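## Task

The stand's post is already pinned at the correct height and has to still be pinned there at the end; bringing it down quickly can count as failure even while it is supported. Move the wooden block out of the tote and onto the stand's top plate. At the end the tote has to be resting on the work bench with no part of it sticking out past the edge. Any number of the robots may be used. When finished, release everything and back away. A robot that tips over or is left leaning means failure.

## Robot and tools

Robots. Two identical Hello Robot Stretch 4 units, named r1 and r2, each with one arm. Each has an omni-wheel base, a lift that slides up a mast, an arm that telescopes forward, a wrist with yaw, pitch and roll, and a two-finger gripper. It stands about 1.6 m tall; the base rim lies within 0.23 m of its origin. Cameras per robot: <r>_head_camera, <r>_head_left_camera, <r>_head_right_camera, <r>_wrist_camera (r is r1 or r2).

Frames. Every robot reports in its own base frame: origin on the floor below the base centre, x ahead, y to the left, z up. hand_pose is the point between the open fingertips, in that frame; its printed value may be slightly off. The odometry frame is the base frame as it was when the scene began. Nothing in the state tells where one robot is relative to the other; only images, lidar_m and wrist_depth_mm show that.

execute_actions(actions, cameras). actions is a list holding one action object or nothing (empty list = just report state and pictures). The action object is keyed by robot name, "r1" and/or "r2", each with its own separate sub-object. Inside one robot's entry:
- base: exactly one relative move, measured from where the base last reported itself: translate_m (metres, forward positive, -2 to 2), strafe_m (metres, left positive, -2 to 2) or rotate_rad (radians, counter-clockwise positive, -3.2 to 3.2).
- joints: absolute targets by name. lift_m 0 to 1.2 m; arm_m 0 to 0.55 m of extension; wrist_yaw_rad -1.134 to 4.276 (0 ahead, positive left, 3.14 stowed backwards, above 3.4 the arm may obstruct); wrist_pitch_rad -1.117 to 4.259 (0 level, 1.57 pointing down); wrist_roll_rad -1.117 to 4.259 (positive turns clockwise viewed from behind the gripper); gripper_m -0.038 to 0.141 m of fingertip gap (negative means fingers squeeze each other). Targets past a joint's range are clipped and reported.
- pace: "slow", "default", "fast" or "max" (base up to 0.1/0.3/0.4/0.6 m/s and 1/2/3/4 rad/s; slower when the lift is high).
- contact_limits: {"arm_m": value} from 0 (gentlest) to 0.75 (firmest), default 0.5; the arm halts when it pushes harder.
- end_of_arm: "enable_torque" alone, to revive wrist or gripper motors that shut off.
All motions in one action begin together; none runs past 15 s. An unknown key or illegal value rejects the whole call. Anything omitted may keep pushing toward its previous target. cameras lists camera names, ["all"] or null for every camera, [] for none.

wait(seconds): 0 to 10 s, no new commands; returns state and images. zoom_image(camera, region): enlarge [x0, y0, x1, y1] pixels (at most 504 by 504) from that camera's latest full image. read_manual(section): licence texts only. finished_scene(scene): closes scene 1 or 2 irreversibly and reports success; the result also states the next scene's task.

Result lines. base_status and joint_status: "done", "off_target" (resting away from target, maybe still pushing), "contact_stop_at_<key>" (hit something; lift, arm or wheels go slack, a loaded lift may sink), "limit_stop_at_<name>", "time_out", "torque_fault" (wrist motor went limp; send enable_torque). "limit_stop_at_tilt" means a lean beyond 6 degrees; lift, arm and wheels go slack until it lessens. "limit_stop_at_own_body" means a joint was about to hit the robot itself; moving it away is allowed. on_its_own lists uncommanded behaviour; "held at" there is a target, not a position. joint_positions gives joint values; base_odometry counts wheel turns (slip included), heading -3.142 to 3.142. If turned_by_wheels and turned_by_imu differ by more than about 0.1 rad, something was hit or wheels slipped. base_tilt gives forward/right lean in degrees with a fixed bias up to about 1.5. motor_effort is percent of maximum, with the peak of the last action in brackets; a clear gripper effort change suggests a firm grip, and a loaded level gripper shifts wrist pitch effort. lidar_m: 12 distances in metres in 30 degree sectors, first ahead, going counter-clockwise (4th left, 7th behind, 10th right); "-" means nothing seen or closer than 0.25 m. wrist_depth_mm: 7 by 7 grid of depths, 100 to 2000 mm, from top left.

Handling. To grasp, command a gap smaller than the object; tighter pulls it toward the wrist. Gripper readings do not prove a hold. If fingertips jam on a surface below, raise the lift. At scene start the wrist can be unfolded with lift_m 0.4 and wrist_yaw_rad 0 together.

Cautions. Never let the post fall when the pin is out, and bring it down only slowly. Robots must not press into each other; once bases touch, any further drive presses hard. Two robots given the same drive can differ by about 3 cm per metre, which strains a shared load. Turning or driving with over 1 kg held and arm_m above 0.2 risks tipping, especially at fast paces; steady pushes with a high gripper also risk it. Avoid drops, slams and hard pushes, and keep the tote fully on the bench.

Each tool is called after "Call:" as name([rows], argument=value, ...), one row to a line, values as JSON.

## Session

Call:
execute_actions(actions=[], cameras=["r1_head_left_camera","r2_head_left_camera","r1_wrist_camera","r2_wrist_camera"])

Scene clock: 0.00 s.
r1.base_odometry: x=+0.000 y=+0.000 heading=+0.000 (m, m, rad; r1's odometry frame)
r1.turned_by_wheels: +0.000 (rad since the last result)
r1.turned_by_imu: +0.000 (rad since the last result)
r1.base_tilt: forward=-0.3 right=-0.3 (deg)
r1.lidar_m: 0.74 0.95 2.02 3.52 2.20 1.25 1.26 1.61 5.26 1.20 0.82 0.72
r1.base_status: not commanded
r1.joint_positions: lift_m=+0.242 arm_m=+0.003 wrist_yaw_rad=+3.166 wrist_pitch_rad=+0.007 wrist_roll_rad=+0.001 gripper_m=+0.057
r1.joint_status: not commanded
r1.motor_effort: lift_m=+18 arm_m=+0 wrist_yaw_rad=+0 wrist_pitch_rad=-7 wrist_roll_rad=+1 gripper_m=-3 wheel_0=+0 wheel_1=+0 wheel_2=+0 (%)
r1.hand_pose: x=-0.1171 y=+0.0803 z=+0.4178 quat_wxyz=(-0.012, -0.003, +0.001, +1.000) (m; r1's base frame)
r1.wrist_depth_mm: - 139 210 - - - - / - 111 139 - - - - / - 116 140 1499 1808 - - / 142 140 201 - - - - / 216 - - - - - - / 224 1464 199 1499 196 1537 1537 / 224 960 1025 108 1025 976 1060
r2.base_odometry: x=+0.000 y=+0.000 heading=+0.000 (m, m, rad; r2's odometry frame)
r2.turned_by_wheels: +0.000 (rad since the last result)
r2.turned_by_imu: +0.000 (rad since the last result)
r2.base_tilt: forward=+0.0 right=-0.1 (deg)
r2.lidar_m: 1.15 3.05 3.28 4.05 1.54 1.31 1.98 2.17 0.97 0.72 0.73 0.78
r2.base_status: not commanded
r2.joint_positions: lift_m=+0.256 arm_m=+0.001 wrist_yaw_rad=+3.238 wrist_pitch_rad=+0.009 wrist_roll_rad=-0.011 gripper_m=+0.057
r2.joint_status: not commanded
r2.motor_effort: lift_m=+20 arm_m=+0 wrist_yaw_rad=-1 wrist_pitch_rad=-8 wrist_roll_rad=+0 gripper_m=-3 wheel_0=-1 wheel_1=+0 wheel_2=+1 (%)
r2.hand_pose: x=-0.1233 y=+0.0592 z=+0.4318 quat_wxyz=(-0.048, -0.004, -0.006, +0.999) (m; r2's base frame)
r2.wrist_depth_mm: - 143 142 - - - - / - - 139 - - - - / - 103 138 - - - 1576 / - 115 138 - - - - / 189 - - - - - - / 207 - 213 1921 213 1661 1537 / 206 1205 1118 153 1118 1118 1255
pictures: r1_head_left_camera, r1_wrist_camera, r2_head_left_camera, r2_wrist_camera
Images, in order (width x height): r1_head_left_camera 420x672, r1_wrist_camera 616x392, r2_head_left_camera 420x672, r2_wrist_camera 616x392.

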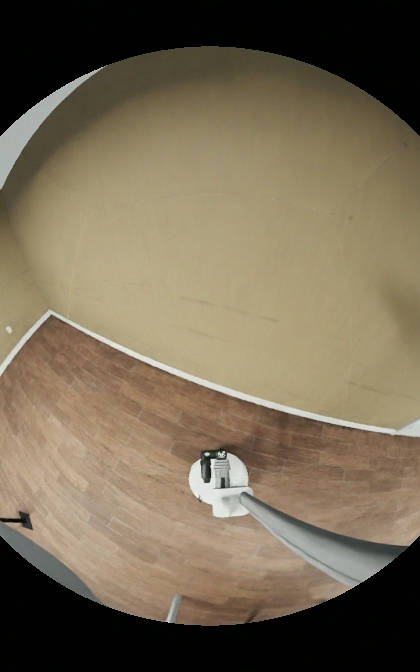

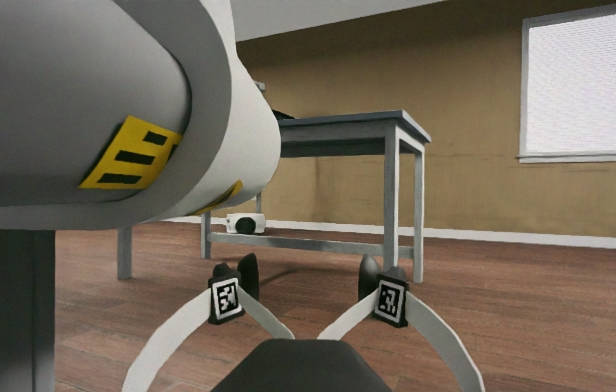

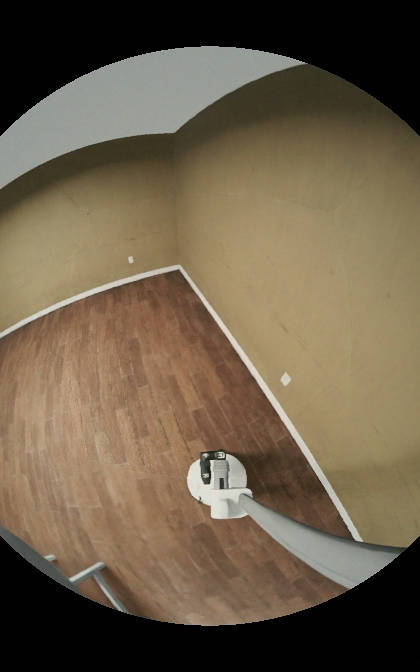

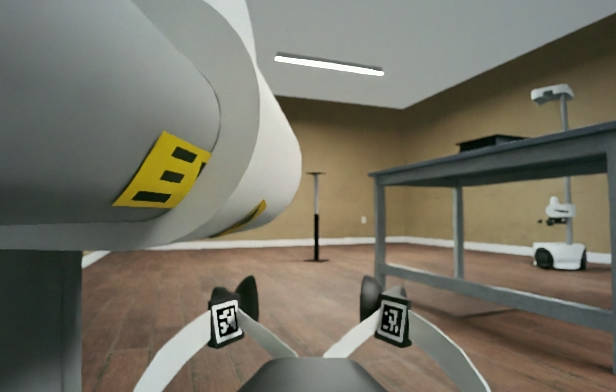

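Call:
execute_actions([
  {"r1":{"base":{"rotate_rad":-2.95},"joints":{"lift_m":0.5,"wrist_yaw_rad":0,"gripper_m":0.12},"pace":"fast"},"r2":{"base":{"rotate_rad":2.9},"pace":"fast"}},
], cameras=[])

Call:
execute_actions([
  {"r1":{"base":{"translate_m":0.8},"joints":{"lift_m":1.0,"wrist_pitch_rad":1.25},"pace":"fast"}},
], cameras=["r1_head_camera","r2_head_camera"])

Scene clock: 2.63 s.
r1.base_odometry: x=+0.000 y=+0.000 heading=-2.950 (m, m, rad; r1's odometry frame)
r1.turned_by_wheels: -2.950 (rad since the last result)
r1.turned_by_imu: -3.008 (rad since the last result)
r1.base_tilt: forward=-0.1 right=-0.2 (deg)
r1.lidar_m: 1.32 1.87 2.55 1.03 0.76 0.73 0.77 1.08 3.30 3.62 2.19 1.26
r1.base_status: done
r1.joint_positions: lift_m=+0.500 arm_m=+0.003 wrist_yaw_rad=+0.001 wrist_pitch_rad=+0.007 wrist_roll_rad=+0.001 gripper_m=+0.120
r1.joint_status: all done
r1.motor_effort: lift_m=+21(22) arm_m=-1(1) wrist_yaw_rad=-1(6) wrist_pitch_rad=-7(8) wrist_roll_rad=+0(1) gripper_m=-1(4) wheel_0=+0(8) wheel_1=+0(9) wheel_2=-1(7) (%)
r1.hand_pose: x=+0.4620 y=-0.0873 z=+0.6760 quat_wxyz=(+1.000, +0.001, +0.003, +0.000) (m; r1's base frame)
r1.wrist_depth_mm: - - - - - - - / - - - - - - - / - - - - - - - / - - - 1499 1138 1397 - / - - - - - - - / - 1863 1863 - 1708 946 - / 1537 1464 1618 108 1537 1464 1576
r2.base_odometry: x=+0.000 y=+0.000 heading=+2.900 (m, m, rad; r2's odometry frame)
r2.turned_by_wheels: +2.900 (rad since the last result)
r2.turned_by_imu: +2.922 (rad since the last result)
r2.base_tilt: forward=+0.0 right=+0.0 (deg)
r2.lidar_m: 1.55 5.65 1.23 0.80 0.70 0.73 0.94 1.97 3.09 3.87 3.94 1.35
r2.base_status: done
r2.joint_positions: lift_m=+0.256 arm_m=+0.001 wrist_yaw_rad=+3.238 wrist_pitch_rad=+0.009 wrist_roll_rad=-0.011 gripper_m=+0.057
r2.joint_status: not commanded
r2.motor_effort: lift_m=+20(19) arm_m=+0(0) wrist_yaw_rad=+0(0) wrist_pitch_rad=-7(7) wrist_roll_rad=+0(1) gripper_m=-3(4) wheel_0=+0(11) wheel_1=+1(8) wheel_2=+1(13) (%)
r2.hand_pose: x=-0.1233 y=+0.0593 z=+0.4318 quat_wxyz=(-0.048, -0.004, -0.006, +0.999) (m; r2's base frame)
r2.wrist_depth_mm: - 142 142 1397 1042 809 691 / - - 138 1397 1042 798 676 / - 103 138 1205 1008 798 676 / - 115 138 1229 1008 820 676 / 189 - 1921 1366 991 798 668 / 207 1983 213 1336 213 798 676 / 206 1182 1138 153 931 750 661
pictures: none
No camera images: the call's "cameras" was empty. Leave "cameras" out to get every camera's image.

Scene clock: 6.00 s.
r1.base_odometry: x=-0.785 y=-0.152 heading=-2.950 (m, m, rad; r1's odometry frame)
r1.turned_by_wheels: +0.000 (rad since the last result)
r1.turned_by_imu: +0.001 (rad since the last result)
r1.base_tilt: forward=-0.2 right=-0.1 (deg)
r1.lidar_m: 0.58 0.83 4.85 1.99 1.48 1.41 1.49 2.12 3.89 2.05 0.57 0.53
r1.base_status: done
r1.joint_positions: lift_m=+1.000 arm_m=+0.003 wrist_yaw_rad=+0.000 wrist_pitch_rad=+1.251 wrist_roll_rad=+0.001 gripper_m=+0.120
r1.joint_status: all done
r1.motor_effort: lift_m=+22(22) arm_m=-1(1) wrist_yaw_rad=+0(1) wrist_pitch_rad=-3(7) wrist_roll_rad=+1(2) gripper_m=+0(1) wheel_0=+0(6) wheel_1=+0(7) wheel_2=+1(12) (%)
r1.hand_pose: x=+0.2642 y=-0.0874 z=+0.9041 quat_wxyz=(+0.811, +0.000, +0.585, +0.000) (m; r1's base frame)
r1.wrist_depth_mm: 1397 1397 1366 1336 462 459 455 / 1336 1336 1336 1308 1281 442 433 / 1255 1255 1255 1255 1255 1229 421 / 1205 1182 1182 1160 1205 1182 1182 / 1160 1138 1138 1118 1138 1098 1098 / 1098 1078 1078 1078 1060 1078 1078 / 1060 1025 946 108 1025 1025 1025
r2.base_odometry: x=+0.000 y=+0.000 heading=+2.900 (m, m, rad; r2's odometry frame)
r2.turned_by_wheels: +0.000 (rad since the last result)
r2.turned_by_imu: +0.000 (rad since the last result)
r2.base_tilt: forward=+0.0 right=+0.0 (deg)
r2.lidar_m: 1.56 5.65 1.23 0.78 0.73 0.73 0.93 2.00 3.07 3.84 3.95 1.33
r2.base_status: not commanded
r2.joint_positions: lift_m=+0.256 arm_m=+0.001 wrist_yaw_rad=+3.238 wrist_pitch_rad=+0.009 wrist_roll_rad=-0.011 gripper_m=+0.057
r2.joint_status: not commanded
r2.motor_effort: lift_m=+20(20) arm_m=+0(0) wrist_yaw_rad=-1(1) wrist_pitch_rad=-7(7) wrist_roll_rad=+0(0) gripper_m=-3(3) wheel_0=+1(1) wheel_1=+1(1) wheel_2=+1(1) (%)
r2.hand_pose: x=-0.1233 y=+0.0593 z=+0.4318 quat_wxyz=(-0.048, -0.004, -0.006, +0.999) (m; r2's base frame)
r2.wrist_depth_mm: - 142 141 1366 1060 809 676 / - - 139 1397 1008 820 691 / - 103 138 1205 1025 820 683 / - 115 138 1255 1025 798 668 / 189 - 1983 1366 1008 788 676 / 207 1983 214 1366 213 798 676 / 206 1205 1138 153 946 732 676
pictures: r1_head_camera, r2_head_camera
Images, in order (width x height): r1_head_camera 420x560, r2_head_camera 420x560.

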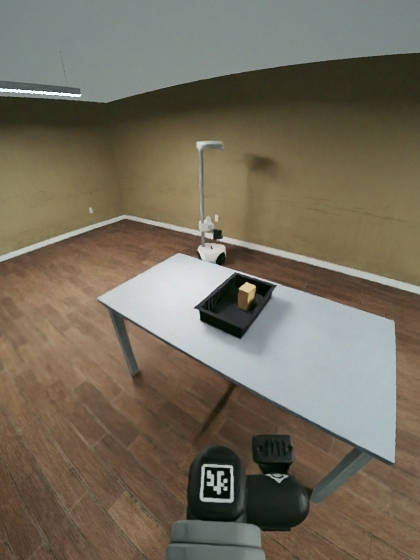

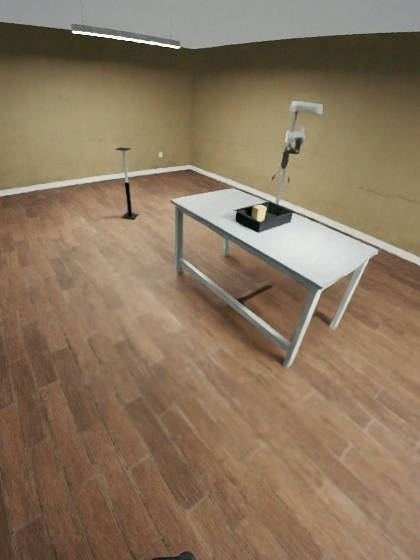

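Call:
execute_actions([
  {"r1":{"base":{"rotate_rad":-0.48},"joints":{"lift_m":1.12},"pace":"fast"}},
], cameras=[])

Call:
execute_actions([
  {"r1":{"base":{"strafe_m":0.4},"joints":{"arm_m":0.3},"pace":"fast"}},
], cameras=[])

Call:
execute_actions([
  {"r1":{"base":{"translate_m":0.3},"pace":"fast"}},
], cameras=["r1_wrist_camera"])

Scene clock: 7.63 s.
r1.base_odometry: x=-0.785 y=-0.152 heading=+2.853 (m, m, rad; r1's odometry frame)
r1.turned_by_wheels: -0.480 (rad since the last result)
r1.turned_by_imu: -0.490 (rad since the last result)
r1.base_tilt: forward=-0.2 right=-0.2 (deg)
r1.lidar_m: 0.55 0.59 0.87 4.43 1.93 1.46 1.43 1.52 2.19 3.90 2.05 0.56
r1.base_status: done
r1.joint_positions: lift_m=+1.120 arm_m=+0.003 wrist_yaw_rad=+0.000 wrist_pitch_rad=+1.251 wrist_roll_rad=+0.001 gripper_m=+0.120
r1.joint_status: all done
r1.motor_effort: lift_m=+22(23) arm_m=-1(1) wrist_yaw_rad=+1(1) wrist_pitch_rad=-3(3) wrist_roll_rad=+1(1) gripper_m=+0(1) wheel_0=+0(6) wheel_1=+0(5) wheel_2=+1(1) (%)
r1.hand_pose: x=+0.2642 y=-0.0874 z=+1.0240 quat_wxyz=(+0.811, +0.000, +0.585, +0.000) (m; r1's base frame)
r1.wrist_depth_mm: 615 603 609 609 603 1499 1499 / 609 585 591 585 580 1397 1464 / 1397 1397 1397 1366 1336 1366 1366 / 1336 1308 1308 1308 1308 1308 1281 / 1255 1255 1281 1255 1255 1229 1281 / 1182 1182 1182 1182 1182 1182 1182 / 1138 1182 1160 108 1118 1138 1160
r2.base_odometry: x=+0.000 y=+0.000 heading=+2.900 (m, m, rad; r2's odometry frame)
r2.turned_by_wheels: +0.000 (rad since the last result)
r2.turned_by_imu: +0.000 (rad since the last result)
r2.base_tilt: forward=+0.1 right=-0.1 (deg)
r2.lidar_m: 1.53 5.63 1.23 0.78 0.72 0.71 0.95 1.99 3.08 3.88 3.92 1.36
r2.base_status: not commanded
r2.joint_positions: lift_m=+0.256 arm_m=+0.001 wrist_yaw_rad=+3.238 wrist_pitch_rad=+0.009 wrist_roll_rad=-0.011 gripper_m=+0.057
r2.joint_status: not commanded
r2.motor_effort: lift_m=+20(19) arm_m=+0(0) wrist_yaw_rad=+0(0) wrist_pitch_rad=-7(7) wrist_roll_rad=+0(1) gripper_m=-4(4) wheel_0=+1(1) wheel_1=+1(1) wheel_2=+1(1) (%)
r2.hand_pose: x=-0.1233 y=+0.0593 z=+0.4318 quat_wxyz=(-0.048, -0.004, -0.006, +0.999) (m; r2's base frame)
r2.wrist_depth_mm: - 142 141 1397 1042 809 691 / - - 138 1397 1008 798 683 / - 103 138 1229 1025 809 683 / - 115 138 1229 1008 798 683 / 189 - 1921 1308 1025 809 676 / 207 - 213 1336 212 788 668 / 206 1205 1160 153 946 750 668
pictures: none
No camera images: the call's "cameras" was empty. Leave "cameras" out to get every camera's image.

Scene clock: 10.20 s.
r1.base_odometry: x=-0.899 y=-0.536 heading=+2.853 (m, m, rad; r1's odometry frame)
r1.turned_by_wheels: +0.000 (rad since the last result)
r1.turned_by_imu: +0.000 (rad since the last result)
r1.base_tilt: forward=-0.2 right=-0.3 (deg)
r1.lidar_m: 0.57 0.63 0.91 4.35 1.85 1.43 1.39 1.50 2.17 4.30 0.79 0.60
r1.base_status: done
r1.joint_positions: lift_m=+1.120 arm_m=+0.299 wrist_yaw_rad=+0.000 wrist_pitch_rad=+1.251 wrist_roll_rad=+0.001 gripper_m=+0.120
r1.joint_status: all done
r1.motor_effort: lift_m=+21(22) arm_m=+6(6) wrist_yaw_rad=+0(1) wrist_pitch_rad=-3(3) wrist_roll_rad=+0(1) gripper_m=-2(1) wheel_0=+0(9) wheel_1=+0(10) wheel_2=+1(2) (%)
r1.hand_pose: x=+0.5606 y=-0.0874 z=+1.0241 quat_wxyz=(+0.811, +0.000, +0.585, +0.000) (m; r1's base frame)
r1.wrist_depth_mm: 609 597 603 591 603 597 591 / 580 559 574 564 574 569 569 / 549 549 539 539 544 539 539 / 521 521 521 517 517 512 512 / 976 504 504 496 500 496 496 / 1205 1182 1182 1205 1182 1160 1182 / 1160 1138 1160 108 1160 1138 1138
r2.base_odometry: x=+0.000 y=+0.000 heading=+2.900 (m, m, rad; r2's odometry frame)
r2.turned_by_wheels: +0.000 (rad since the last result)
r2.turned_by_imu: +0.000 (rad since the last result)
r2.base_tilt: forward=+0.1 right=+0.0 (deg)
r2.lidar_m: 1.54 5.64 1.25 0.80 0.71 0.72 0.95 1.99 3.11 3.87 3.93 1.33
r2.base_status: not commanded
r2.joint_positions: lift_m=+0.256 arm_m=+0.001 wrist_yaw_rad=+3.238 wrist_pitch_rad=+0.009 wrist_roll_rad=-0.011 gripper_m=+0.057
r2.joint_status: not commanded
r2.motor_effort: lift_m=+20(19) arm_m=+0(0) wrist_yaw_rad=-1(1) wrist_pitch_rad=-7(8) wrist_roll_rad=+0(0) gripper_m=-3(2) wheel_0=+1(0) wheel_1=+1(1) wheel_2=+1(1) (%)
r2.hand_pose: x=-0.1233 y=+0.0593 z=+0.4318 quat_wxyz=(-0.048, -0.004, -0.006, +0.999) (m; r2's base frame)
r2.wrist_depth_mm: - 142 142 1397 1042 809 691 / - - 138 1397 1025 809 683 / - 103 138 1229 1042 809 676 / - 115 138 1229 1008 798 676 / 189 - 1983 1336 1008 809 668 / 207 1983 213 1366 213 809 676 / 206 1205 1118 153 960 759 668
pictures: none
No camera images: the call's "cameras" was empty. Leave "cameras" out to get every camera's image.

Scene clock: 12.60 s.
r1.base_odometry: x=-1.187 y=-0.451 heading=+2.853 (m, m, rad; r1's odometry frame)
r1.turned_by_wheels: +0.000 (rad since the last result)
r1.turned_by_imu: +0.000 (rad since the last result)
r1.base_tilt: forward=-0.2 right=-0.2 (deg)
r1.lidar_m: 0.28 0.30 0.45 4.42 2.22 1.74 1.69 1.80 2.61 2.34 0.39 0.30
r1.base_status: done
r1.joint_positions: lift_m=+1.120 arm_m=+0.299 wrist_yaw_rad=+0.000 wrist_pitch_rad=+1.251 wrist_roll_rad=+0.001 gripper_m=+0.120
r1.joint_status: not commanded
r1.motor_effort: lift_m=+20(21) arm_m=+6(6) wrist_yaw_rad=+0(0) wrist_pitch_rad=-3(3) wrist_roll_rad=+1(1) gripper_m=-1(1) wheel_0=+2(4) wheel_1=-1(4) wheel_2=+2(11) (%)
r1.hand_pose: x=+0.5606 y=-0.0874 z=+1.0241 quat_wxyz=(+0.811, +0.000, +0.585, +0.000) (m; r1's base frame)
r1.wrist_depth_mm: 609 603 609 603 609 603 603 / 580 564 554 535 569 569 569 / 554 508 421 477 544 539 539 / 521 488 512 512 521 517 521 / 496 452 492 492 500 496 492 / 477 407 462 469 466 469 473 / 455 379 384 108 455 449 452
r2.base_odometry: x=+0.000 y=+0.000 heading=+2.900 (m, m, rad; r2's odometry frame)
r2.turned_by_wheels: +0.000 (rad since the last result)
r2.turned_by_imu: +0.000 (rad since the last result)
r2.base_tilt: forward=+0.1 right=-0.1 (deg)
r2.lidar_m: 1.58 5.63 1.23 0.80 0.71 0.73 0.91 2.00 3.10 3.91 3.95 1.33
r2.base_status: not commanded
r2.joint_positions: lift_m=+0.256 arm_m=+0.001 wrist_yaw_rad=+3.238 wrist_pitch_rad=+0.009 wrist_roll_rad=-0.011 gripper_m=+0.057
r2.joint_status: not commanded
r2.motor_effort: lift_m=+19(19) arm_m=+0(0) wrist_yaw_rad=+0(1) wrist_pitch_rad=-8(7) wrist_roll_rad=+0(0) gripper_m=-3(2) wheel_0=+1(1) wheel_1=+1(1) wheel_2=+1(1) (%)
r2.hand_pose: x=-0.1233 y=+0.0593 z=+0.4318 quat_wxyz=(-0.048, -0.004, -0.006, +0.999) (m; r2's base frame)
r2.wrist_depth_mm: - 142 142 1430 1025 809 683 / - - 139 1366 1025 809 676 / - 103 138 1205 1025 809 676 / - 115 138 1255 1025 809 676 / 189 - 1983 1366 1025 809 676 / 207 1921 213 1336 213 778 668 / 206 1205 1118 153 960 732 654
pictures: r1_wrist_camera
Images, in order (width x height): r1_wrist_camera 616x392.

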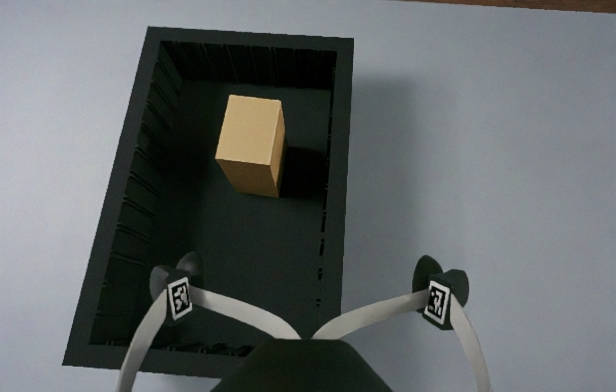

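Call:
execute_actions([
  {"r1":{"base":{"strafe_m":0.068},"joints":{"arm_m":0.475,"lift_m":1.0,"gripper_m":0.11,"wrist_roll_rad":0.1}}},
], cameras=["r1_wrist_camera"])

Scene clock: 14.37 s.
r1.base_odometry: x=-1.206 y=-0.516 heading=+2.853 (m, m, rad; r1's odometry frame)
r1.turned_by_wheels: +0.000 (rad since the last result)
r1.turned_by_imu: +0.000 (rad since the last result)
r1.base_tilt: forward=-0.2 right=-0.3 (deg)
r1.lidar_m: 0.29 0.32 0.45 4.35 2.23 1.74 1.69 1.80 2.60 2.45 0.40 0.30
r1.base_status: done
r1.joint_positions: lift_m=+1.000 arm_m=+0.474 wrist_yaw_rad=+0.000 wrist_pitch_rad=+1.251 wrist_roll_rad=+0.100 gripper_m=+0.110
r1.joint_status: all done
r1.motor_effort: lift_m=+14(19) arm_m=+6(7) wrist_yaw_rad=+1(0) wrist_pitch_rad=-3(4) wrist_roll_rad=+2(3) gripper_m=-2(1) wheel_0=+0(11) wheel_1=+0(10) wheel_2=+0(5) (%)
r1.hand_pose: x=+0.7356 y=-0.0874 z=+0.9047 quat_wxyz=(+0.810, +0.040, +0.585, -0.029) (m; r1's base frame)
r1.wrist_depth_mm: 1430 1430 1397 459 452 452 445 / 449 445 442 436 430 427 421 / 424 347 353 355 336 404 399 / 404 345 394 392 382 384 382 / 389 319 377 254 364 370 366 / 370 285 241 243 216 351 351 / 355 274 347 108 338 265 338
r2.base_odometry: x=+0.000 y=+0.000 heading=+2.900 (m, m, rad; r2's odometry frame)
r2.turned_by_wheels: +0.000 (rad since the last result)
r2.turned_by_imu: +0.000 (rad since the last result)
r2.base_tilt: forward=+0.0 right=+0.0 (deg)
r2.lidar_m: 1.57 5.64 1.24 0.80 0.71 0.73 0.94 1.98 3.08 3.91 3.96 1.33
r2.base_status: not commanded
r2.joint_positions: lift_m=+0.256 arm_m=+0.001 wrist_yaw_rad=+3.238 wrist_pitch_rad=+0.009 wrist_roll_rad=-0.011 gripper_m=+0.057
r2.joint_status: not commanded
r2.motor_effort: lift_m=+19(20) arm_m=+0(1) wrist_yaw_rad=+0(1) wrist_pitch_rad=-7(8) wrist_roll_rad=+0(0) gripper_m=-3(3) wheel_0=+0(1) wheel_1=+1(1) wheel_2=+1(1) (%)
r2.hand_pose: x=-0.1233 y=+0.0593 z=+0.4318 quat_wxyz=(-0.048, -0.004, -0.006, +0.999) (m; r2's base frame)
r2.wrist_depth_mm: - 143 142 1397 1025 820 676 / - - 139 1366 1042 798 676 / - 103 138 1205 1025 809 676 / - 115 138 1281 1008 798 683 / 189 - 1921 1397 991 788 676 / 208 1983 214 1366 214 820 668 / 206 1205 1160 153 931 750 661
pictures: r1_wrist_camera
Images, in order (width x height): r1_wrist_camera 616x392.

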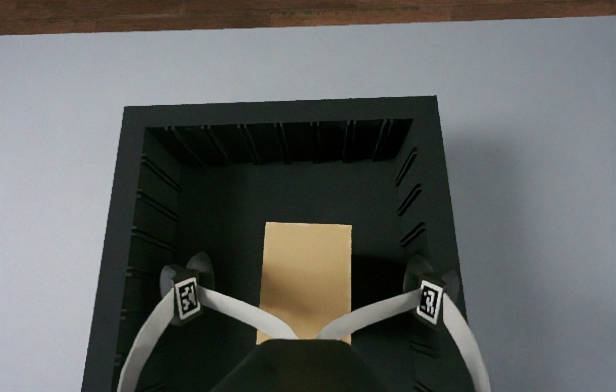

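Call:
execute_actions([
  {"r1":{"joints":{"arm_m":0.465,"lift_m":0.925,"gripper_m":0.095}}},
], cameras=["r1_wrist_camera"])

Call:
execute_actions([
  {"r1":{"joints":{"gripper_m":0.01}}},
], cameras=[])

Call:
execute_actions([
  {"r1":{"joints":{"lift_m":1.19}}},
], cameras=[])

Call:
execute_actions([
  {"r1":{"base":{"translate_m":-0.15},"joints":{"arm_m":0.05},"pace":"fast"}},
], cameras=[])

Call:
execute_actions([
  {"r1":{"base":{"strafe_m":-1.5},"pace":"fast"}},
], cameras=[])

Call:
execute_actions([
  {"r1":{"base":{"rotate_rad":-0.9}}},
], cameras=["r1_head_right_camera","r1_wrist_camera"])

Scene clock: 16.03 s.
r1.base_odometry: x=-1.206 y=-0.516 heading=+2.853 (m, m, rad; r1's odometry frame)
r1.turned_by_wheels: +0.000 (rad since the last result)
r1.turned_by_imu: +0.000 (rad since the last result)
r1.base_tilt: forward=-0.2 right=-0.3 (deg)
r1.lidar_m: 0.27 0.31 0.44 4.33 2.23 1.72 1.70 1.80 2.61 2.45 0.39 0.30
r1.base_status: not commanded
r1.joint_positions: lift_m=+0.925 arm_m=+0.466 wrist_yaw_rad=+0.000 wrist_pitch_rad=+1.250 wrist_roll_rad=+0.100 gripper_m=+0.095
r1.joint_status: all done
r1.motor_effort: lift_m=+12(16) arm_m=-7(8) wrist_yaw_rad=+0(1) wrist_pitch_rad=+0(3) wrist_roll_rad=+2(1) gripper_m=-1(1) wheel_0=+0(0) wheel_1=+0(0) wheel_2=+1(1) (%)
r1.hand_pose: x=+0.7280 y=-0.0874 z=+0.8299 quat_wxyz=(+0.810, +0.040, +0.584, -0.029) (m; r1's base frame)
r1.wrist_depth_mm: 382 379 375 373 368 359 359 / 359 268 281 281 276 336 342 / 340 303 330 329 325 241 324 / 238 298 317 189 307 225 309 / 224 297 300 180 294 223 296 / 215 263 188 173 195 205 283 / 206 260 279 108 272 193 272
r2.base_odometry: x=+0.000 y=+0.000 heading=+2.900 (m, m, rad; r2's odometry frame)
r2.turned_by_wheels: +0.000 (rad since the last result)
r2.turned_by_imu: +0.000 (rad since the last result)
r2.base_tilt: forward=+0.0 right=-0.1 (deg)
r2.lidar_m: 1.55 5.62 1.24 0.81 0.69 0.73 0.93 2.01 3.09 3.87 3.95 1.33
r2.base_status: not commanded
r2.joint_positions: lift_m=+0.256 arm_m=+0.001 wrist_yaw_rad=+3.238 wrist_pitch_rad=+0.009 wrist_roll_rad=-0.011 gripper_m=+0.057
r2.joint_status: not commanded
r2.motor_effort: lift_m=+20(20) arm_m=+0(0) wrist_yaw_rad=+0(1) wrist_pitch_rad=-8(8) wrist_roll_rad=+0(0) gripper_m=-4(8) wheel_0=+1(1) wheel_1=+1(1) wheel_2=+0(1) (%)
r2.hand_pose: x=-0.1233 y=+0.0593 z=+0.4318 quat_wxyz=(-0.048, -0.004, -0.006, +0.999) (m; r2's base frame)
r2.wrist_depth_mm: - 142 142 1397 1025 798 683 / - - 139 1397 1025 809 683 / - 103 138 1229 1025 809 676 / - 114 138 1229 1008 798 676 / 189 - 1921 1366 1008 798 668 / 207 1921 213 1397 213 809 668 / 206 1229 1160 153 946 741 661
pictures: r1_wrist_camera
Images, in order (width x height): r1_wrist_camera 616x392.

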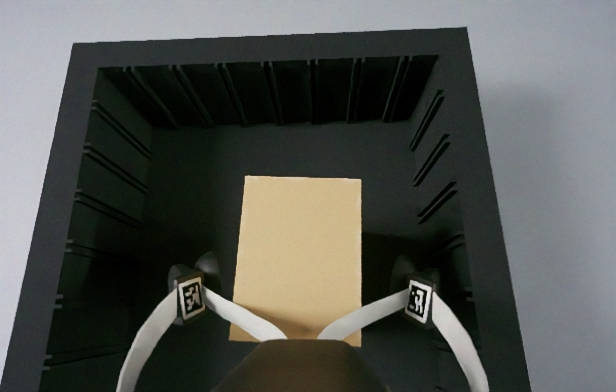

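Scene clock: 17.70 s.
r1.base_odometry: x=-1.206 y=-0.516 heading=+2.853 (m, m, rad; r1's odometry frame)
r1.turned_by_wheels: +0.000 (rad since the last result)
r1.turned_by_imu: +0.000 (rad since the last result)
r1.base_tilt: forward=-0.2 right=-0.2 (deg)
r1.lidar_m: 0.28 0.32 0.46 4.35 2.25 1.74 1.68 1.79 2.61 2.43 0.40 0.28
r1.base_status: not commanded
r1.joint_positions: lift_m=+0.925 arm_m=+0.466 wrist_yaw_rad=+0.000 wrist_pitch_rad=+1.252 wrist_roll_rad=+0.100 gripper_m=+0.010
r1.joint_status: all done
r1.motor_effort: lift_m=+14(14) arm_m=-6(6) wrist_yaw_rad=+0(0) wrist_pitch_rad=-5(6) wrist_roll_rad=+2(2) gripper_m=-24(23) wheel_0=+0(0) wheel_1=+0(0) wheel_2=+0(0) (%)
r1.hand_pose: x=+0.7276 y=-0.0874 z=+0.8296 quat_wxyz=(+0.810, +0.040, +0.585, -0.029) (m; r1's base frame)
r1.wrist_depth_mm: 377 377 370 366 255 357 353 / 355 270 281 283 277 334 338 / 334 304 329 329 320 240 322 / 239 300 314 178 304 223 304 / 225 298 298 170 291 213 294 / 214 263 181 162 180 202 281 / 204 273 276 108 271 193 270
r2.base_odometry: x=+0.000 y=+0.000 heading=+2.900 (m, m, rad; r2's odometry frame)
r2.turned_by_wheels: +0.000 (rad since the last result)
r2.turned_by_imu: +0.000 (rad since the last result)
r2.base_tilt: forward=+0.0 right=-0.1 (deg)
r2.lidar_m: 1.54 5.64 1.20 0.79 0.71 0.73 0.96 1.98 3.10 3.90 3.95 1.34
r2.base_status: not commanded
r2.joint_positions: lift_m=+0.256 arm_m=+0.001 wrist_yaw_rad=+3.238 wrist_pitch_rad=+0.009 wrist_roll_rad=-0.011 gripper_m=+0.057
r2.joint_status: not commanded
r2.motor_effort: lift_m=+19(20) arm_m=+0(0) wrist_yaw_rad=-1(0) wrist_pitch_rad=-8(8) wrist_roll_rad=+0(0) gripper_m=-1(1) wheel_0=+0(1) wheel_1=+1(1) wheel_2=+1(0) (%)
r2.hand_pose: x=-0.1233 y=+0.0593 z=+0.4318 quat_wxyz=(-0.048, -0.004, -0.006, +0.999) (m; r2's base frame)
r2.wrist_depth_mm: - 142 141 1430 1025 798 676 / - - 139 1430 1042 798 676 / - 103 138 1205 1025 809 676 / - 114 138 1229 1008 798 676 / 189 - 1921 1366 1008 798 676 / 207 1983 213 1366 213 798 661 / 206 1182 1138 154 931 741 668
pictures: none
No camera images: the call's "cameras" was empty. Leave "cameras" out to get every camera's image.

Scene clock: 19.87 s.
r1.base_odometry: x=-1.206 y=-0.516 heading=+2.853 (m, m, rad; r1's odometry frame)
r1.turned_by_wheels: +0.000 (rad since the last result)
r1.turned_by_imu: +0.000 (rad since the last result)
r1.base_tilt: forward=-0.3 right=-0.2 (deg)
r1.lidar_m: 0.27 0.31 0.43 4.36 2.25 1.73 1.65 1.83 2.60 2.46 0.39 0.29
r1.base_status: not commanded
r1.joint_positions: lift_m=+1.190 arm_m=+0.466 wrist_yaw_rad=+0.000 wrist_pitch_rad=+1.252 wrist_roll_rad=+0.100 gripper_m=+0.010
r1.joint_status: all done
r1.motor_effort: lift_m=+23(24) arm_m=-6(6) wrist_yaw_rad=+1(0) wrist_pitch_rad=-6(6) wrist_roll_rad=+2(2) gripper_m=-25(22) wheel_0=+0(0) wheel_1=+0(0) wheel_2=+0(1) (%)
r1.hand_pose: x=+0.7275 y=-0.0874 z=+1.0939 quat_wxyz=(+0.809, +0.040, +0.585, -0.029) (m; r1's base frame)
r1.wrist_depth_mm: 1618 1618 1576 1618 1576 1576 1576 / 1576 1537 1576 1537 1499 1464 1430 / 634 627 627 621 615 609 603 / 615 597 508 178 564 574 574 / 580 580 496 170 492 544 544 / 554 554 181 162 180 535 525 / 530 521 452 108 504 504 504
r2.base_odometry: x=+0.000 y=+0.000 heading=+2.900 (m, m, rad; r2's odometry frame)
r2.turned_by_wheels: +0.000 (rad since the last result)
r2.turned_by_imu: +0.000 (rad since the last result)
r2.base_tilt: forward=+0.1 right=+0.0 (deg)
r2.lidar_m: 1.55 5.65 1.23 0.80 0.71 0.73 0.91 1.97 3.11 3.84 3.96 1.34
r2.base_status: not commanded
r2.joint_positions: lift_m=+0.256 arm_m=+0.001 wrist_yaw_rad=+3.238 wrist_pitch_rad=+0.009 wrist_roll_rad=-0.011 gripper_m=+0.057
r2.joint_status: not commanded
r2.motor_effort: lift_m=+19(19) arm_m=+0(0) wrist_yaw_rad=+0(0) wrist_pitch_rad=-7(7) wrist_roll_rad=-1(0) gripper_m=+0(5) wheel_0=+1(0) wheel_1=+1(1) wheel_2=+1(1) (%)
r2.hand_pose: x=-0.1233 y=+0.0593 z=+0.4318 quat_wxyz=(-0.048, -0.004, -0.006, +0.999) (m; r2's base frame)
r2.wrist_depth_mm: - 142 142 1366 1008 798 676 / - - 138 1366 1025 798 676 / - 103 138 1205 1025 809 683 / - 115 138 1255 991 820 683 / 189 - 1983 1366 1008 798 654 / 207 1921 213 1336 212 798 668 / 206 1182 1138 153 931 750 668
pictures: none
No camera images: the call's "cameras" was empty. Leave "cameras" out to get every camera's image.

Scene clock: 21.80 s.
r1.base_odometry: x=-1.062 y=-0.558 heading=+2.853 (m, m, rad; r1's odometry frame)
r1.turned_by_wheels: +0.000 (rad since the last result)
r1.turned_by_imu: -0.001 (rad since the last result)
r1.base_tilt: forward=-0.2 right=-0.2 (deg)
r1.lidar_m: 0.42 0.46 0.67 4.35 2.04 1.59 1.54 1.64 2.36 4.38 0.59 0.45
r1.base_status: done
r1.joint_positions: lift_m=+1.190 arm_m=+0.051 wrist_yaw_rad=+0.000 wrist_pitch_rad=+1.252 wrist_roll_rad=+0.100 gripper_m=+0.010
r1.joint_status: all done
r1.motor_effort: lift_m=+23(23) arm_m=-6(7) wrist_yaw_rad=+2(2) wrist_pitch_rad=-6(8) wrist_roll_rad=+1(2) gripper_m=-22(21) wheel_0=+0(6) wheel_1=+1(5) wheel_2=-2(9) (%)
r1.hand_pose: x=+0.3124 y=-0.0874 z=+1.0939 quat_wxyz=(+0.809, +0.041, +0.585, -0.029) (m; r1's base frame)
r1.wrist_depth_mm: 715 707 683 683 683 668 676 / 668 668 627 634 640 640 634 / 640 634 627 621 615 609 597 / 609 609 603 178 585 585 585 / 1366 1336 1336 170 1281 1281 1281 / 1308 1281 181 163 181 1229 1229 / 1255 1229 1205 108 1229 1205 1205
r2.base_odometry: x=+0.000 y=+0.000 heading=+2.900 (m, m, rad; r2's odometry frame)
r2.turned_by_wheels: +0.000 (rad since the last result)
r2.turned_by_imu: +0.000 (rad since the last result)
r2.base_tilt: forward=+0.0 right=+0.0 (deg)
r2.lidar_m: 1.56 5.62 1.27 0.80 0.69 0.74 0.96 2.00 3.09 3.88 3.96 1.31
r2.base_status: not commanded
r2.joint_positions: lift_m=+0.256 arm_m=+0.001 wrist_yaw_rad=+3.238 wrist_pitch_rad=+0.009 wrist_roll_rad=-0.011 gripper_m=+0.057
r2.joint_status: not commanded
r2.motor_effort: lift_m=+20(20) arm_m=+0(0) wrist_yaw_rad=-1(0) wrist_pitch_rad=-8(7) wrist_roll_rad=-1(1) gripper_m=-1(1) wheel_0=+0(1) wheel_1=+1(1) wheel_2=+1(1) (%)
r2.hand_pose: x=-0.1233 y=+0.0593 z=+0.4318 quat_wxyz=(-0.048, -0.004, -0.006, +0.999) (m; r2's base frame)
r2.wrist_depth_mm: - 142 141 1430 1025 820 683 / - - 139 1366 1042 820 683 / - 103 138 1182 1025 820 676 / - 115 138 1255 1025 820 676 / 189 - 1983 1366 1008 788 676 / 208 - 213 1336 213 798 668 / 206 1229 1098 154 960 741 668
pictures: none
No camera images: the call's "cameras" was empty. Leave "cameras" out to get every camera's image.

Scene clock: 28.07 s.
r1.base_odometry: x=-0.636 y=+0.880 heading=+2.853 (m, m, rad; r1's odometry frame)
r1.turned_by_wheels: +0.000 (rad since the last result)
r1.turned_by_imu: -0.004 (rad since the last result)
r1.base_tilt: forward=-0.2 right=-0.2 (deg)
r1.lidar_m: 3.03 1.01 0.82 1.87 2.20 1.67 1.63 1.75 2.54 2.87 1.10 1.10
r1.base_status: done
r1.joint_positions: lift_m=+1.190 arm_m=+0.051 wrist_yaw_rad=+0.000 wrist_pitch_rad=+1.252 wrist_roll_rad=+0.100 gripper_m=+0.010
r1.joint_status: not commanded
r1.motor_effort: lift_m=+22(23) arm_m=-6(6) wrist_yaw_rad=+2(2) wrist_pitch_rad=-6(6) wrist_roll_rad=+2(1) gripper_m=-25(23) wheel_0=-1(7) wheel_1=-1(7) wheel_2=+0(3) (%)
r1.hand_pose: x=+0.3125 y=-0.0874 z=+1.0939 quat_wxyz=(+0.809, +0.040, +0.585, -0.029) (m; r1's base frame)
r1.wrist_depth_mm: 1661 1661 1661 1576 1618 1576 1576 / 1366 1576 1576 1537 1499 1464 1499 / 1499 1464 1464 1430 1464 1397 1366 / 1464 1430 1366 178 1397 1308 1336 / 1366 1366 1336 170 1281 1281 1281 / 1308 1281 181 163 180 1255 1255 / 1229 1229 1229 108 1205 1182 1182
r2.base_odometry: x=+0.000 y=+0.000 heading=+2.900 (m, m, rad; r2's odometry frame)
r2.turned_by_wheels: +0.000 (rad since the last result)
r2.turned_by_imu: +0.001 (rad since the last result)
r2.base_tilt: forward=+0.1 right=-0.1 (deg)
r2.lidar_m: 1.57 5.63 1.24 0.79 0.71 0.73 0.92 1.98 3.05 3.89 3.96 1.33
r2.base_status: not commanded
r2.joint_positions: lift_m=+0.256 arm_m=+0.001 wrist_yaw_rad=+3.238 wrist_pitch_rad=+0.009 wrist_roll_rad=-0.011 gripper_m=+0.057
r2.joint_status: not commanded
r2.motor_effort: lift_m=+19(20) arm_m=+0(0) wrist_yaw_rad=-1(0) wrist_pitch_rad=-8(7) wrist_roll_rad=-1(1) gripper_m=-5(5) wheel_0=+1(1) wheel_1=+1(1) wheel_2=+1(1) (%)
r2.hand_pose: x=-0.1233 y=+0.0593 z=+0.4318 quat_wxyz=(-0.048, -0.004, -0.006, +0.999) (m; r2's base frame)
r2.wrist_depth_mm: - 142 142 1430 1025 809 668 / - - 139 1397 1008 820 683 / - 103 138 1182 1025 788 676 / - 114 138 1229 991 798 676 / 188 - 1863 1336 991 798 683 / 207 1983 213 1366 212 798 668 / 206 1182 1118 153 960 741 661
pictures: none
No camera images: the call's "cameras" was empty. Leave "cameras" out to get every camera's image.

Scene clock: 30.23 s.
r1.base_odometry: x=-0.636 y=+0.880 heading=+1.953 (m, m, rad; r1's odometry frame)
r1.turned_by_wheels: -0.900 (rad since the last result)
r1.turned_by_imu: -0.918 (rad since the last result)
r1.base_tilt: forward=-0.3 right=-0.2 (deg)
r1.lidar_m: 1.09 3.06 3.07 0.87 0.80 3.75 2.35 1.65 1.64 1.85 2.87 2.87
r1.base_status: done
r1.joint_positions: lift_m=+1.190 arm_m=+0.051 wrist_yaw_rad=+0.000 wrist_pitch_rad=+1.252 wrist_roll_rad=+0.100 gripper_m=+0.010
r1.joint_status: not commanded
r1.motor_effort: lift_m=+22(22) arm_m=-6(6) wrist_yaw_rad=+1(1) wrist_pitch_rad=-6(6) wrist_roll_rad=+1(1) gripper_m=-23(21) wheel_0=+0(3) wheel_1=-1(4) wheel_2=+0(4) (%)
r1.hand_pose: x=+0.3125 y=-0.0874 z=+1.0939 quat_wxyz=(+0.809, +0.040, +0.585, -0.029) (m; r1's base frame)
r1.wrist_depth_mm: 1661 1661 1576 1576 1618 1576 1537 / 1618 1537 1499 1499 1499 1499 1464 / 1499 1464 1464 1430 1430 1397 1397 / 1397 1397 1366 178 1366 1366 1336 / 1336 1336 1308 170 1281 1308 1308 / 1336 1281 181 163 180 1229 1229 / 1255 1229 1229 108 1205 1182 1160
r2.base_odometry: x=+0.000 y=+0.000 heading=+2.900 (m, m, rad; r2's odometry frame)
r2.turned_by_wheels: +0.000 (rad since the last result)
r2.turned_by_imu: +0.000 (rad since the last result)
r2.base_tilt: forward=+0.1 right=+0.0 (deg)
r2.lidar_m: 1.58 5.64 1.26 0.77 0.71 0.73 0.91 1.96 3.08 3.88 3.96 1.33
r2.base_status: not commanded
r2.joint_positions: lift_m=+0.256 arm_m=+0.001 wrist_yaw_rad=+3.238 wrist_pitch_rad=+0.009 wrist_roll_rad=-0.011 gripper_m=+0.057
r2.joint_status: not commanded
r2.motor_effort: lift_m=+20(20) arm_m=+0(0) wrist_yaw_rad=+0(0) wrist_pitch_rad=-7(8) wrist_roll_rad=+0(1) gripper_m=-6(4) wheel_0=+1(1) wheel_1=+1(1) wheel_2=+1(1) (%)
r2.hand_pose: x=-0.1233 y=+0.0593 z=+0.4318 quat_wxyz=(-0.048, -0.004, -0.006, +0.999) (m; r2's base frame)
r2.wrist_depth_mm: - 143 142 1397 1025 809 683 / - - 138 1366 1025 798 676 / - 103 138 1205 1042 798 676 / - 114 138 1229 1008 820 668 / 189 - 1921 1336 1008 798 668 / 208 1921 213 1336 213 788 676 / 206 1182 1118 153 946 750 668
pictures: r1_head_right_camera, r1_wrist_camera
Images, in order (width x height): r1_head_right_camera 420x672, r1_wrist_camera 616x392.

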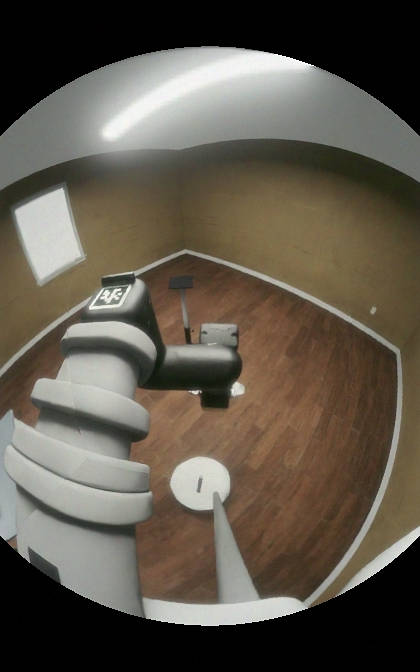

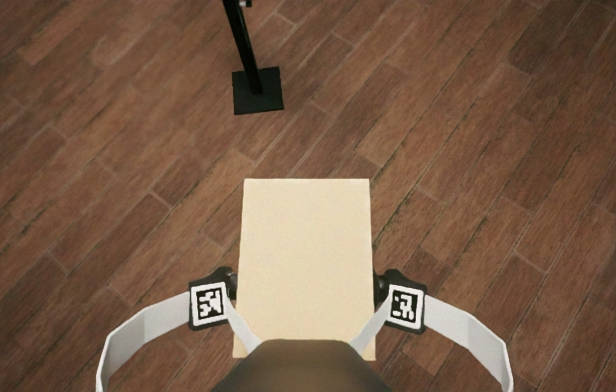

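Stand is at about (1.17, +0.14).

Call:
execute_actions([
  {"r1":{"base":{"rotate_rad":0.19},"joints":{"arm_m":0.2}}},
], cameras=[])

Call:
execute_actions([
  {"r1":{"base":{"translate_m":0.5}}},
], cameras=["r1_head_right_camera","r1_wrist_camera"])

Scene clock: 31.90 s.
r1.base_odometry: x=-0.636 y=+0.880 heading=+2.143 (m, m, rad; r1's odometry frame)
r1.turned_by_wheels: +0.190 (rad since the last result)
r1.turned_by_imu: +0.194 (rad since the last result)
r1.base_tilt: forward=-0.2 right=-0.2 (deg)
r1.lidar_m: 1.09 3.03 1.26 0.83 0.93 2.76 1.79 1.65 1.67 2.10 2.87 2.90
r1.base_status: done
r1.joint_positions: lift_m=+1.190 arm_m=+0.199 wrist_yaw_rad=+0.000 wrist_pitch_rad=+1.252 wrist_roll_rad=+0.100 gripper_m=+0.010
r1.joint_status: all done
r1.motor_effort: lift_m=+22(22) arm_m=+6(7) wrist_yaw_rad=+1(1) wrist_pitch_rad=-6(7) wrist_roll_rad=+2(1) gripper_m=-23(24) wheel_0=+0(4) wheel_1=+1(5) wheel_2=+0(5) (%)
r1.hand_pose: x=+0.4603 y=-0.0874 z=+1.0940 quat_wxyz=(+0.809, +0.040, +0.585, -0.029) (m; r1's base frame)
r1.wrist_depth_mm: 1661 1618 1618 1576 1576 1576 1537 / 1576 1576 1537 1499 1499 1499 1464 / 1499 1499 1464 1464 1430 1397 1397 / 1430 1397 1397 178 1397 1308 1336 / 1366 1336 1336 170 1308 1308 1281 / 1281 1308 181 163 180 1255 1229 / 1229 1205 1205 108 1205 1182 1205
r2.base_odometry: x=+0.000 y=+0.000 heading=+2.900 (m, m, rad; r2's odometry frame)
r2.turned_by_wheels: +0.000 (rad since the last result)
r2.turned_by_imu: +0.000 (rad since the last result)
r2.base_tilt: forward=+0.1 right=+0.1 (deg)
r2.lidar_m: 1.61 5.64 1.24 0.82 0.70 0.74 0.94 2.00 3.10 3.88 3.96 1.34
r2.base_status: not commanded
r2.joint_positions: lift_m=+0.256 arm_m=+0.001 wrist_yaw_rad=+3.238 wrist_pitch_rad=+0.009 wrist_roll_rad=-0.011 gripper_m=+0.057
r2.joint_status: not commanded
r2.motor_effort: lift_m=+19(20) arm_m=+0(0) wrist_yaw_rad=+0(1) wrist_pitch_rad=-7(8) wrist_roll_rad=-1(0) gripper_m=-1(3) wheel_0=+1(1) wheel_1=+1(1) wheel_2=+1(1) (%)
r2.hand_pose: x=-0.1233 y=+0.0593 z=+0.4318 quat_wxyz=(-0.048, -0.004, -0.006, +0.999) (m; r2's base frame)
r2.wrist_depth_mm: - 143 142 1397 1042 798 676 / - - 139 1397 1025 798 683 / - 103 138 1205 1025 798 676 / - 114 138 1255 1008 798 668 / 189 - 1983 1366 1025 809 676 / 207 1983 214 1366 212 788 668 / 206 1182 1118 154 960 741 668
pictures: none
No camera images: the call's "cameras" was empty. Leave "cameras" out to get every camera's image.

Scene clock: 35.07 s.
r1.base_odometry: x=-0.907 y=+1.300 heading=+2.144 (m, m, rad; r1's odometry frame)
r1.turned_by_wheels: +0.000 (rad since the last result)
r1.turned_by_imu: +0.000 (rad since the last result)
r1.base_tilt: forward=-0.2 right=-0.2 (deg)
r1.lidar_m: 0.59 2.65 2.71 1.14 1.03 3.39 2.66 2.05 2.08 2.61 2.56 2.59
r1.base_status: done
r1.joint_positions: lift_m=+1.190 arm_m=+0.199 wrist_yaw_rad=+0.000 wrist_pitch_rad=+1.252 wrist_roll_rad=+0.100 gripper_m=+0.010
r1.joint_status: not commanded
r1.motor_effort: lift_m=+22(22) arm_m=+6(6) wrist_yaw_rad=+0(0) wrist_pitch_rad=-6(6) wrist_roll_rad=+1(2) gripper_m=-24(24) wheel_0=+0(7) wheel_1=+1(5) wheel_2=+2(12) (%)
r1.hand_pose: x=+0.4603 y=-0.0874 z=+1.0939 quat_wxyz=(+0.809, +0.040, +0.585, -0.029) (m; r1's base frame)
r1.wrist_depth_mm: 1661 1661 1661 1618 1576 1576 1537 / 1576 1576 1537 452 462 1499 1499 / 1499 1499 1499 436 439 1430 1430 / 1430 1397 1397 178 1336 1366 1336 / 1366 1366 1336 170 1308 1281 1281 / 1308 1281 180 163 180 1229 1255 / 1229 1229 1229 108 1205 1182 1182
r2.base_odometry: x=+0.000 y=+0.000 heading=+2.900 (m, m, rad; r2's odometry frame)
r2.turned_by_wheels: +0.000 (rad since the last result)
r2.turned_by_imu: +0.000 (rad since the last result)
r2.base_tilt: forward=+0.1 right=-0.1 (deg)
r2.lidar_m: 1.58 5.63 1.26 0.80 0.72 0.72 0.93 1.98 3.08 3.90 3.96 1.34
r2.base_status: not commanded
r2.joint_positions: lift_m=+0.256 arm_m=+0.001 wrist_yaw_rad=+3.238 wrist_pitch_rad=+0.009 wrist_roll_rad=-0.011 gripper_m=+0.057
r2.joint_status: not commanded
r2.motor_effort: lift_m=+20(20) arm_m=+0(0) wrist_yaw_rad=+0(0) wrist_pitch_rad=-7(8) wrist_roll_rad=-1(0) gripper_m=-2(4) wheel_0=+1(1) wheel_1=+1(1) wheel_2=+1(1) (%)
r2.hand_pose: x=-0.1233 y=+0.0593 z=+0.4318 quat_wxyz=(-0.048, -0.004, -0.006, +0.999) (m; r2's base frame)
r2.wrist_depth_mm: - 142 142 1430 1042 809 676 / - - 138 1397 1008 809 676 / - 103 138 1182 1008 809 676 / - 115 138 1255 1008 798 676 / 189 - 1863 1397 1025 798 676 / 207 1983 214 1336 214 778 676 / 207 1205 1118 153 931 741 661
pictures: r1_head_right_camera, r1_wrist_camera
Images, in order (width x height): r1_head_right_camera 420x672, r1_wrist_camera 616x392.

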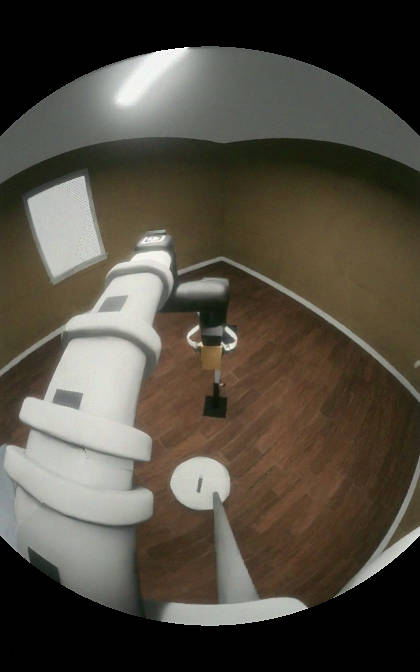

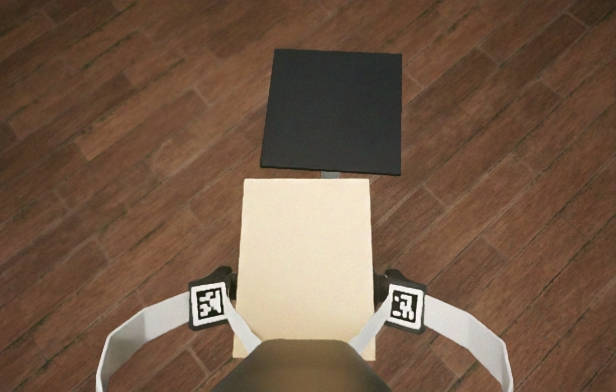

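Call:
execute_actions([
  {"r1":{"base":{"strafe_m":-0.045},"joints":{"arm_m":0.395,"lift_m":1.12}}},
], cameras=["r1_head_right_camera","r1_wrist_camera"])

Call:
zoom_image(camera="r1_head_right_camera", region=[150,260,290,400])

Scene clock: 36.90 s.
r1.base_odometry: x=-0.869 y=+1.324 heading=+2.144 (m, m, rad; r1's odometry frame)
r1.turned_by_wheels: +0.000 (rad since the last result)
r1.turned_by_imu: +0.000 (rad since the last result)
r1.base_tilt: forward=-0.2 right=-0.2 (deg)
r1.lidar_m: 0.57 2.69 2.73 1.19 1.06 3.36 2.22 2.00 2.06 2.56 2.52 2.53
r1.base_status: done
r1.joint_positions: lift_m=+1.120 arm_m=+0.394 wrist_yaw_rad=+0.000 wrist_pitch_rad=+1.252 wrist_roll_rad=+0.100 gripper_m=+0.010
r1.joint_status: all done
r1.motor_effort: lift_m=+15(19) arm_m=+6(8) wrist_yaw_rad=+1(1) wrist_pitch_rad=-5(6) wrist_roll_rad=+2(1) gripper_m=-23(22) wheel_0=-1(9) wheel_1=+2(6) wheel_2=+0(5) (%)
r1.hand_pose: x=+0.6553 y=-0.0874 z=+1.0246 quat_wxyz=(+0.809, +0.040, +0.585, -0.029) (m; r1's base frame)
r1.wrist_depth_mm: 1537 1537 1537 1537 1499 1464 1464 / 1499 1464 1499 1464 1397 1397 1430 / 1430 1397 1397 1366 1366 1336 1308 / 1336 1336 1308 178 1281 1281 1281 / 1281 1281 330 170 327 1229 1205 / 1255 1229 181 163 181 1160 1138 / 1182 1138 1138 108 1118 1098 1138
r2.base_odometry: x=+0.000 y=+0.000 heading=+2.900 (m, m, rad; r2's odometry frame)
r2.turned_by_wheels: +0.000 (rad since the last result)
r2.turned_by_imu: +0.000 (rad since the last result)
r2.base_tilt: forward=+0.0 right=+0.0 (deg)
r2.lidar_m: 1.58 3.85 1.25 0.81 0.71 0.73 0.95 2.03 3.09 3.85 3.96 1.33
r2.base_status: not commanded
r2.joint_positions: lift_m=+0.256 arm_m=+0.001 wrist_yaw_rad=+3.238 wrist_pitch_rad=+0.009 wrist_roll_rad=-0.011 gripper_m=+0.057
r2.joint_status: not commanded
r2.motor_effort: lift_m=+20(20) arm_m=+0(0) wrist_yaw_rad=+0(0) wrist_pitch_rad=-9(7) wrist_roll_rad=+0(0) gripper_m=-4(4) wheel_0=+1(0) wheel_1=+1(1) wheel_2=+0(0) (%)
r2.hand_pose: x=-0.1233 y=+0.0593 z=+0.4318 quat_wxyz=(-0.048, -0.004, -0.006, +0.999) (m; r2's base frame)
r2.wrist_depth_mm: - 142 142 1366 1025 798 668 / - - 138 1397 1025 798 676 / - 103 138 1205 1025 809 683 / - 114 138 1229 991 809 676 / 188 - 1863 1366 1008 809 676 / 207 1863 213 1366 212 788 668 / 206 1205 1138 154 931 750 661
pictures: r1_head_right_camera, r1_wrist_camera
Images, in order (width x height): r1_head_right_camera 420x672, r1_wrist_camera 616x392.

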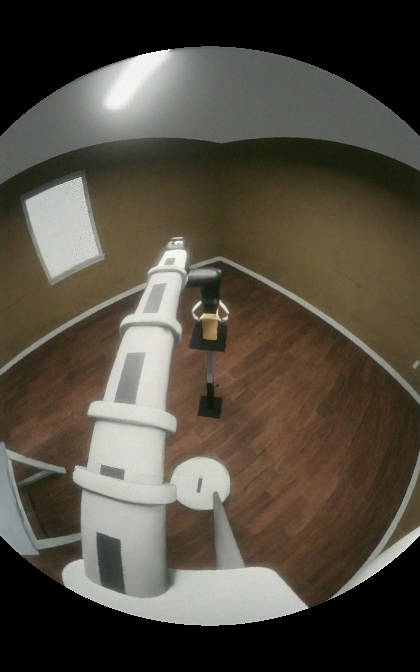

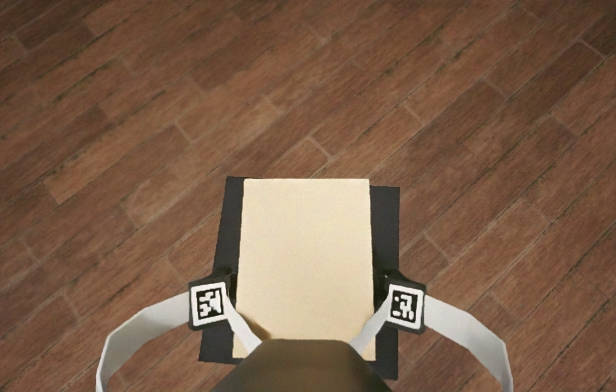

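Region (150, 260, 290, 400) of r1_head_right_camera's 420x672 image, scaled by 3.600, with more detail than that image has.

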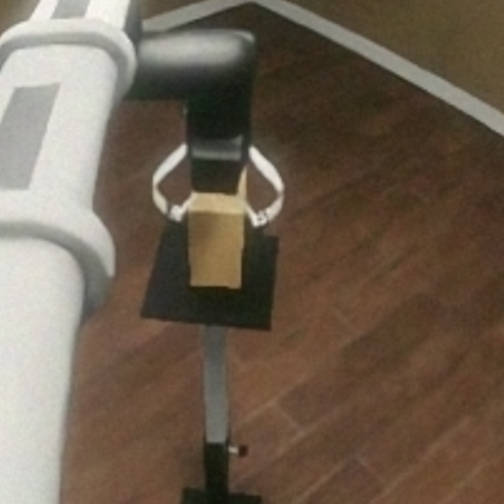

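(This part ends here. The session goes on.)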